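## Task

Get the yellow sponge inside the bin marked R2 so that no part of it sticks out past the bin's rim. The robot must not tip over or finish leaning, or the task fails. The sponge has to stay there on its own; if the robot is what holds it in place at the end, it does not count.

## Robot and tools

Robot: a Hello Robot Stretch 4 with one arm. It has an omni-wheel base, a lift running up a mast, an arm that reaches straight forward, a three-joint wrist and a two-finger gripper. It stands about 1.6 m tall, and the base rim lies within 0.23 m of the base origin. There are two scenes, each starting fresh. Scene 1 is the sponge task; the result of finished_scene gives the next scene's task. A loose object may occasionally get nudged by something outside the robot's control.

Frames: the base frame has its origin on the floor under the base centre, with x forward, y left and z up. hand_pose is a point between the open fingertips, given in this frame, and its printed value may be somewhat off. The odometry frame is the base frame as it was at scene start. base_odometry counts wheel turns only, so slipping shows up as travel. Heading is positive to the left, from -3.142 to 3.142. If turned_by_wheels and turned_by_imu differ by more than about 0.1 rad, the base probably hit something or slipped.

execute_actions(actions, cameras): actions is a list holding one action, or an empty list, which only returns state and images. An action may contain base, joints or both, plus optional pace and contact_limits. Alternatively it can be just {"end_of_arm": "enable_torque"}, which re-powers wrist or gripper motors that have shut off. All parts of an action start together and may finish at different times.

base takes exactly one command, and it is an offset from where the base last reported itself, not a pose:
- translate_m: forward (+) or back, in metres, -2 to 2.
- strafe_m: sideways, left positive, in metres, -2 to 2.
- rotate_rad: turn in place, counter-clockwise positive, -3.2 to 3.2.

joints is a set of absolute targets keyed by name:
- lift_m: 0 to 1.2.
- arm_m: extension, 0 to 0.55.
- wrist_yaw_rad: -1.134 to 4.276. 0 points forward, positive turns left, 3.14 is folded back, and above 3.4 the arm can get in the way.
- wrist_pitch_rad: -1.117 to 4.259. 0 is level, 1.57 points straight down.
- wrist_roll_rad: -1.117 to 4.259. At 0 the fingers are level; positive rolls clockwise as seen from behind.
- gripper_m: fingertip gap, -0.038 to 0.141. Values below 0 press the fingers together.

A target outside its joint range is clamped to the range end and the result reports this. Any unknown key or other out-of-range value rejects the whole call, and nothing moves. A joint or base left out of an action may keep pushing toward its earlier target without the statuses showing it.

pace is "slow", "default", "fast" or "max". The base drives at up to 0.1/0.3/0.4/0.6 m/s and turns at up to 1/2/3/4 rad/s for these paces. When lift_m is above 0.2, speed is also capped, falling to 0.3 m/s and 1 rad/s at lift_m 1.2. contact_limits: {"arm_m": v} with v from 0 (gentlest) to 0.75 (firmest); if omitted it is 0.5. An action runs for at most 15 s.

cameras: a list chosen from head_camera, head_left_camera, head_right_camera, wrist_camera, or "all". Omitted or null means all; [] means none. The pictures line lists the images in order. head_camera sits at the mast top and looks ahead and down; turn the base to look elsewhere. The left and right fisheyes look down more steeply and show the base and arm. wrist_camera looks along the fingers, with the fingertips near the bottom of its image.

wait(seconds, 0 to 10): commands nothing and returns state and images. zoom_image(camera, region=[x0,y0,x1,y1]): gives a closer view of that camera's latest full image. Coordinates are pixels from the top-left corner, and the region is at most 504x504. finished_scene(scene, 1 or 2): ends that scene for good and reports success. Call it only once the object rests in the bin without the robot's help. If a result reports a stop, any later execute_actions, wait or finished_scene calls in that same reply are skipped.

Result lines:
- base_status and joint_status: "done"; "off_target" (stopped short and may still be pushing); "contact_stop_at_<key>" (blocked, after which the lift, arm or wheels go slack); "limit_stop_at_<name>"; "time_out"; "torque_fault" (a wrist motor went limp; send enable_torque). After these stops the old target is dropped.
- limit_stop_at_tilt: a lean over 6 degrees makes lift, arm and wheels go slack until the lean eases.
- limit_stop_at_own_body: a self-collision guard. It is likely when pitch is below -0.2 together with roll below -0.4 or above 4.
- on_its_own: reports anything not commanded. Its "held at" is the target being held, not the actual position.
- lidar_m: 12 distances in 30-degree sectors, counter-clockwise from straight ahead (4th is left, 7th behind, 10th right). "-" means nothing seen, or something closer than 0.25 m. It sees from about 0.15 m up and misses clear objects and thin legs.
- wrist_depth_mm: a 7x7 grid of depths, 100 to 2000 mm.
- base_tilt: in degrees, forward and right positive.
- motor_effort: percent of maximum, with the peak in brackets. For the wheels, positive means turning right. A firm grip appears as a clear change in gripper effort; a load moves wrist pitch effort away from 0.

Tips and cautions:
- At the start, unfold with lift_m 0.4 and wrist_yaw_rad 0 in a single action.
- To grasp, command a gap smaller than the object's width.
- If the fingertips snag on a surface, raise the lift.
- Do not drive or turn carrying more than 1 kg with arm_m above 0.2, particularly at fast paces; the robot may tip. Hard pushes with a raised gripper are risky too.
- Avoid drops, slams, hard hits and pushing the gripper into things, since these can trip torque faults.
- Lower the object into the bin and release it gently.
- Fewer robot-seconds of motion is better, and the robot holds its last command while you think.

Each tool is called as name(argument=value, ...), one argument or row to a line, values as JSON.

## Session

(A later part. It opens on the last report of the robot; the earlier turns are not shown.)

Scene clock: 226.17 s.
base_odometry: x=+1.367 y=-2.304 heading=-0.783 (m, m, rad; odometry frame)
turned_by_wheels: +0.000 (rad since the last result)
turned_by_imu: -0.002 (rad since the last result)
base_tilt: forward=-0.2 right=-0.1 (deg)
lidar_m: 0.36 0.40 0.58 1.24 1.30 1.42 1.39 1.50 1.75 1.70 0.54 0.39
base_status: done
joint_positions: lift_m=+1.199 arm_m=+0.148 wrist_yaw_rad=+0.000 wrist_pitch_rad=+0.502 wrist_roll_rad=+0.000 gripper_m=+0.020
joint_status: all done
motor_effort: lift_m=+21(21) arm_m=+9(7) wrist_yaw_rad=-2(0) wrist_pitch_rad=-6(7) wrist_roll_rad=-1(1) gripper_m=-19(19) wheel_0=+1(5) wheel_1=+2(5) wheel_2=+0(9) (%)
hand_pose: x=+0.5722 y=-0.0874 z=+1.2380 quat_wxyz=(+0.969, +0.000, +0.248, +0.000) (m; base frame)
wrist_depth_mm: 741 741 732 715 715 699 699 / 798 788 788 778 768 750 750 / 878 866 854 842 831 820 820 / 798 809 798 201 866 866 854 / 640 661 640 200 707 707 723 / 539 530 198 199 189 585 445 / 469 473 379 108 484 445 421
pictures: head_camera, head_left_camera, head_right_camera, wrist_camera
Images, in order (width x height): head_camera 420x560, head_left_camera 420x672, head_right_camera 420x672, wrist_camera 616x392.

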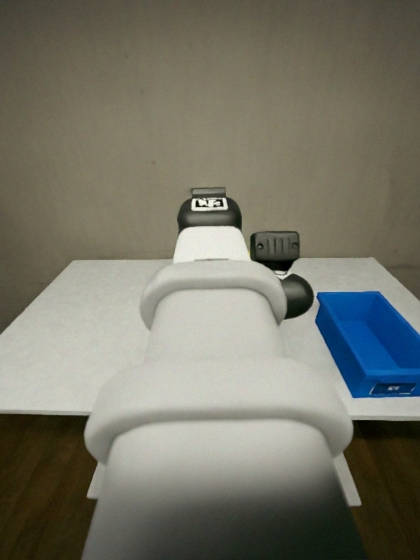

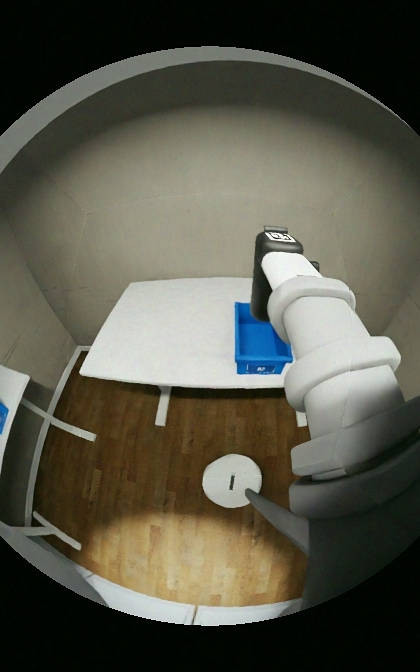

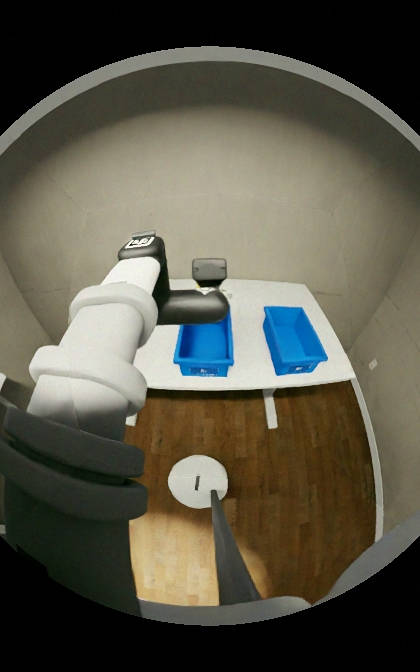

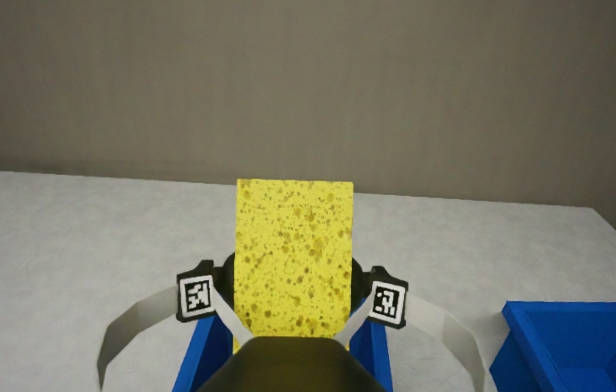

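execute_actions(
  actions=[
    {"joints":{"arm_m":0.27,"wrist_pitch_rad":1.0}},
  ],
  cameras=["wrist_camera","head_right_camera"],
)

Scene clock: 231.27 s.
base_odometry: x=+1.367 y=-2.304 heading=-0.783 (m, m, rad; odometry frame)
turned_by_wheels: +0.000 (rad since the last result)
turned_by_imu: -0.001 (rad since the last result)
base_tilt: forward=-0.2 right=-0.2 (deg)
lidar_m: 0.37 0.42 0.60 1.24 1.31 1.42 1.39 1.50 1.72 1.69 0.54 0.40
base_status: not commanded
joint_positions: lift_m=+1.199 arm_m=+0.268 wrist_yaw_rad=+0.000 wrist_pitch_rad=+1.001 wrist_roll_rad=+0.000 gripper_m=+0.020
joint_status: all done
motor_effort: lift_m=+21(21) arm_m=+9(8) wrist_yaw_rad=-1(1) wrist_pitch_rad=-2(3) wrist_roll_rad=-1(1) gripper_m=-20(20) wheel_0=+1(0) wheel_1=+2(2) wheel_2=+0(0) (%)
hand_pose: x=+0.5949 y=-0.0874 z=+1.1339 quat_wxyz=(+0.877, +0.000, +0.480, +0.000) (m; base frame)
wrist_depth_mm: 591 603 621 634 640 654 661 / 539 544 554 559 569 585 603 / 488 496 500 508 517 530 539 / 449 452 342 200 357 480 488 / 407 415 293 200 364 439 375 / 382 281 198 200 190 402 370 / 357 259 357 108 351 375 364
pictures: head_right_camera, wrist_camera
Images, in order (width x height): head_right_camera 420x672, wrist_camera 616x392.

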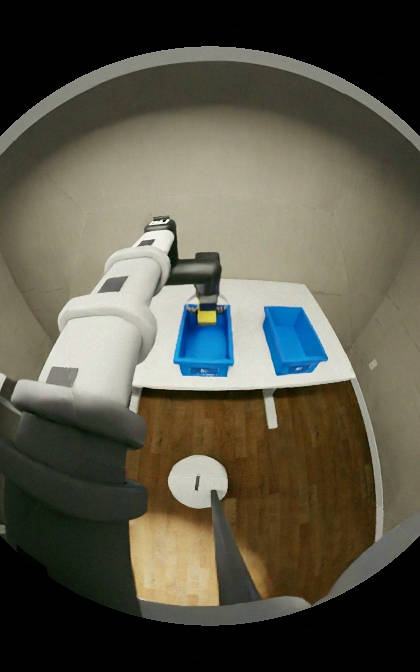

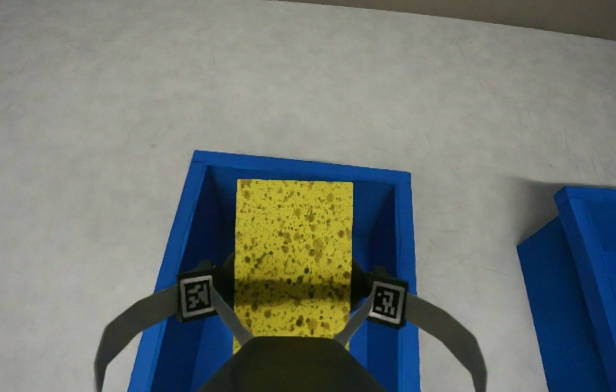

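execute_actions(
  actions=[
    {"joints":{"arm_m":0.38,"wrist_pitch_rad":1.5}},
  ],
  cameras=["wrist_camera","head_right_camera"],
)

Scene clock: 236.87 s.
base_odometry: x=+1.367 y=-2.304 heading=-0.783 (m, m, rad; odometry frame)
turned_by_wheels: +0.000 (rad since the last result)
turned_by_imu: -0.001 (rad since the last result)
base_tilt: forward=-0.2 right=-0.2 (deg)
lidar_m: 0.36 0.41 0.58 1.24 1.32 1.45 1.40 1.52 1.74 1.69 0.54 0.40
base_status: not commanded
joint_positions: lift_m=+1.199 arm_m=+0.378 wrist_yaw_rad=+0.000 wrist_pitch_rad=+1.500 wrist_roll_rad=+0.000 gripper_m=+0.020
joint_status: all done
motor_effort: lift_m=+21(21) arm_m=+9(12) wrist_yaw_rad=+0(0) wrist_pitch_rad=+0(2) wrist_roll_rad=-1(1) gripper_m=-21(20) wheel_0=+0(0) wheel_1=+2(2) wheel_2=+0(0) (%)
hand_pose: x=+0.5697 y=-0.0874 z=+1.0890 quat_wxyz=(+0.732, +0.000, +0.682, +0.000) (m; base frame)
wrist_depth_mm: 362 364 247 370 375 377 382 / 359 359 290 293 262 377 379 / 357 362 362 364 327 375 379 / 357 357 336 201 306 375 375 / 355 279 298 200 263 375 370 / 353 240 198 199 190 375 364 / 353 252 355 108 283 370 359
pictures: head_right_camera, wrist_camera
Images, in order (width x height): head_right_camera 420x672, wrist_camera 616x392.

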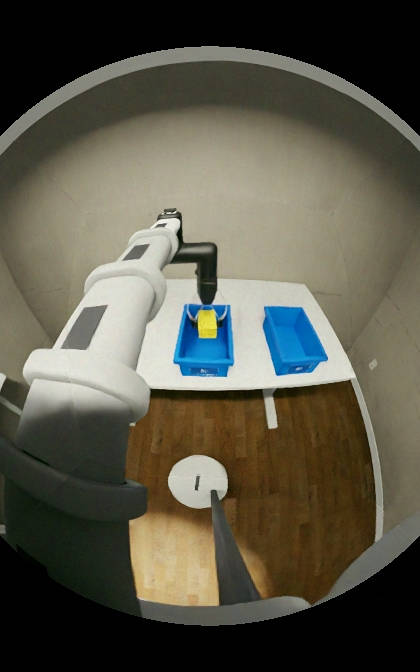

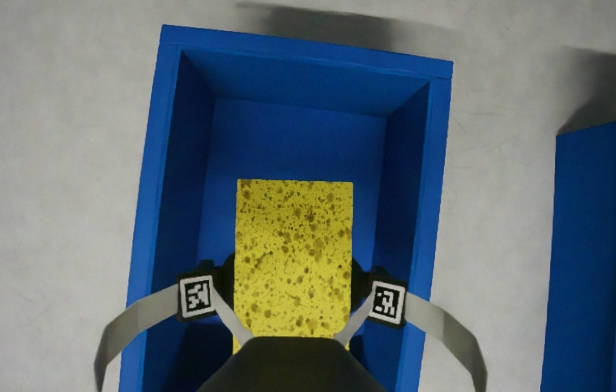

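execute_actions(
  actions=[
    {"joints":{"wrist_roll_rad":0.1,"lift_m":1.094},"pace":"slow"},
  ],
  cameras=["wrist_camera"],
)

execute_actions(
  actions=[
    {"joints":{"gripper_m":0.085}},
  ],
  cameras=["wrist_camera"],
)

execute_actions(
  actions=[
    {"joints":{"lift_m":1.199},"pace":"fast"},
  ],
  cameras=["wrist_camera"],
)

Scene clock: 247.77 s.
base_odometry: x=+1.367 y=-2.304 heading=-0.783 (m, m, rad; odometry frame)
turned_by_wheels: +0.000 (rad since the last result)
turned_by_imu: -0.001 (rad since the last result)
base_tilt: forward=-0.2 right=-0.2 (deg)
lidar_m: 0.36 0.41 0.63 1.23 1.29 1.44 1.38 1.50 1.72 1.68 0.54 0.41
base_status: not commanded
joint_positions: lift_m=+1.094 arm_m=+0.378 wrist_yaw_rad=+0.000 wrist_pitch_rad=+1.500 wrist_roll_rad=+0.100 gripper_m=+0.020
joint_status: all done
motor_effort: lift_m=+15(20) arm_m=+9(9) wrist_yaw_rad=-1(1) wrist_pitch_rad=+0(0) wrist_roll_rad=+0(1) gripper_m=-20(20) wheel_0=+1(0) wheel_1=+2(2) wheel_2=+0(0) (%)
hand_pose: x=+0.5697 y=-0.0874 z=+0.9847 quat_wxyz=(+0.731, +0.036, +0.681, -0.034) (m; base frame)
wrist_depth_mm: 139 185 198 196 196 150 272 / 138 202 257 260 256 151 270 / 141 205 256 259 262 151 270 / 138 207 256 201 259 151 268 / 137 207 255 199 253 150 268 / 138 172 198 200 190 148 267 / 137 206 253 108 258 143 266
pictures: wrist_camera
Images, in order (width x height): wrist_camera 616x392.

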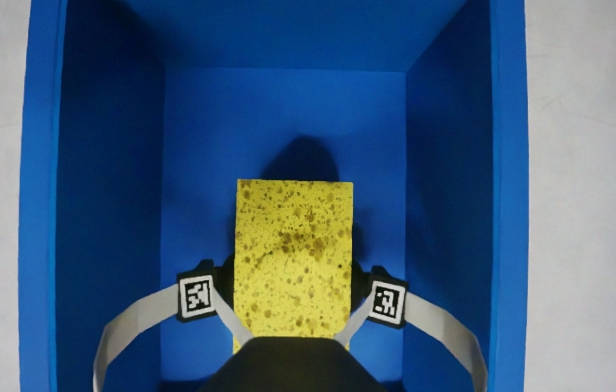

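Scene clock: 249.23 s.
base_odometry: x=+1.367 y=-2.304 heading=-0.783 (m, m, rad; odometry frame)
turned_by_wheels: +0.000 (rad since the last result)
turned_by_imu: +0.000 (rad since the last result)
base_tilt: forward=-0.2 right=-0.2 (deg)
lidar_m: 0.37 0.39 0.58 1.23 1.32 1.44 1.39 1.49 1.73 1.69 0.54 0.40
base_status: not commanded
joint_positions: lift_m=+1.094 arm_m=+0.378 wrist_yaw_rad=+0.000 wrist_pitch_rad=+1.500 wrist_roll_rad=+0.100 gripper_m=+0.085
joint_status: all done
motor_effort: lift_m=+15(15) arm_m=+9(9) wrist_yaw_rad=-1(1) wrist_pitch_rad=+0(0) wrist_roll_rad=+0(1) gripper_m=-2(23) wheel_0=+0(1) wheel_1=+2(2) wheel_2=+0(0) (%)
hand_pose: x=+0.5697 y=-0.0874 z=+0.9847 quat_wxyz=(+0.731, +0.036, +0.681, -0.034) (m; base frame)
wrist_depth_mm: 139 185 198 198 196 150 272 / 138 202 257 260 256 151 271 / 141 205 257 259 260 151 270 / 138 206 255 213 260 151 268 / 137 207 254 213 252 150 268 / 137 178 211 212 203 148 267 / 137 177 254 108 258 143 265
pictures: wrist_camera
Images, in order (width x height): wrist_camera 616x392.

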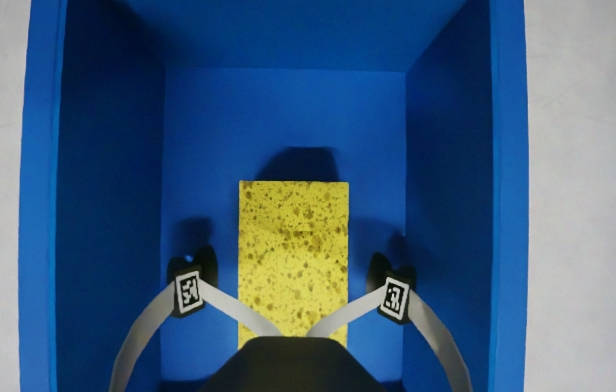

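Scene clock: 250.43 s.
base_odometry: x=+1.367 y=-2.304 heading=-0.783 (m, m, rad; odometry frame)
turned_by_wheels: +0.000 (rad since the last result)
turned_by_imu: +0.000 (rad since the last result)
base_tilt: forward=-0.2 right=-0.2 (deg)
lidar_m: 0.38 0.41 0.60 1.24 1.32 1.43 1.39 1.50 1.72 1.68 0.53 0.40
base_status: not commanded
joint_positions: lift_m=+1.199 arm_m=+0.378 wrist_yaw_rad=+0.000 wrist_pitch_rad=+1.500 wrist_roll_rad=+0.100 gripper_m=+0.085
joint_status: all done
motor_effort: lift_m=+21(22) arm_m=+9(9) wrist_yaw_rad=-1(1) wrist_pitch_rad=+0(0) wrist_roll_rad=+1(1) gripper_m=-3(3) wheel_0=+0(0) wheel_1=+2(2) wheel_2=+0(0) (%)
hand_pose: x=+0.5697 y=-0.0874 z=+1.0890 quat_wxyz=(+0.731, +0.036, +0.681, -0.034) (m; base frame)
wrist_depth_mm: 359 362 366 370 373 377 379 / 362 362 294 291 264 375 379 / 357 359 362 366 289 377 366 / 359 272 362 364 286 375 368 / 357 272 345 319 285 373 370 / 355 247 315 359 202 373 368 / 355 247 357 108 277 370 373
pictures: wrist_camera
Images, in order (width x height): wrist_camera 616x392.

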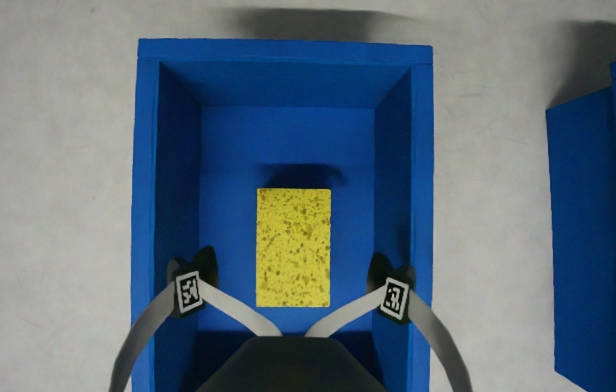

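finished_scene(
  scene=1,
)

The scene is finished: the task was done.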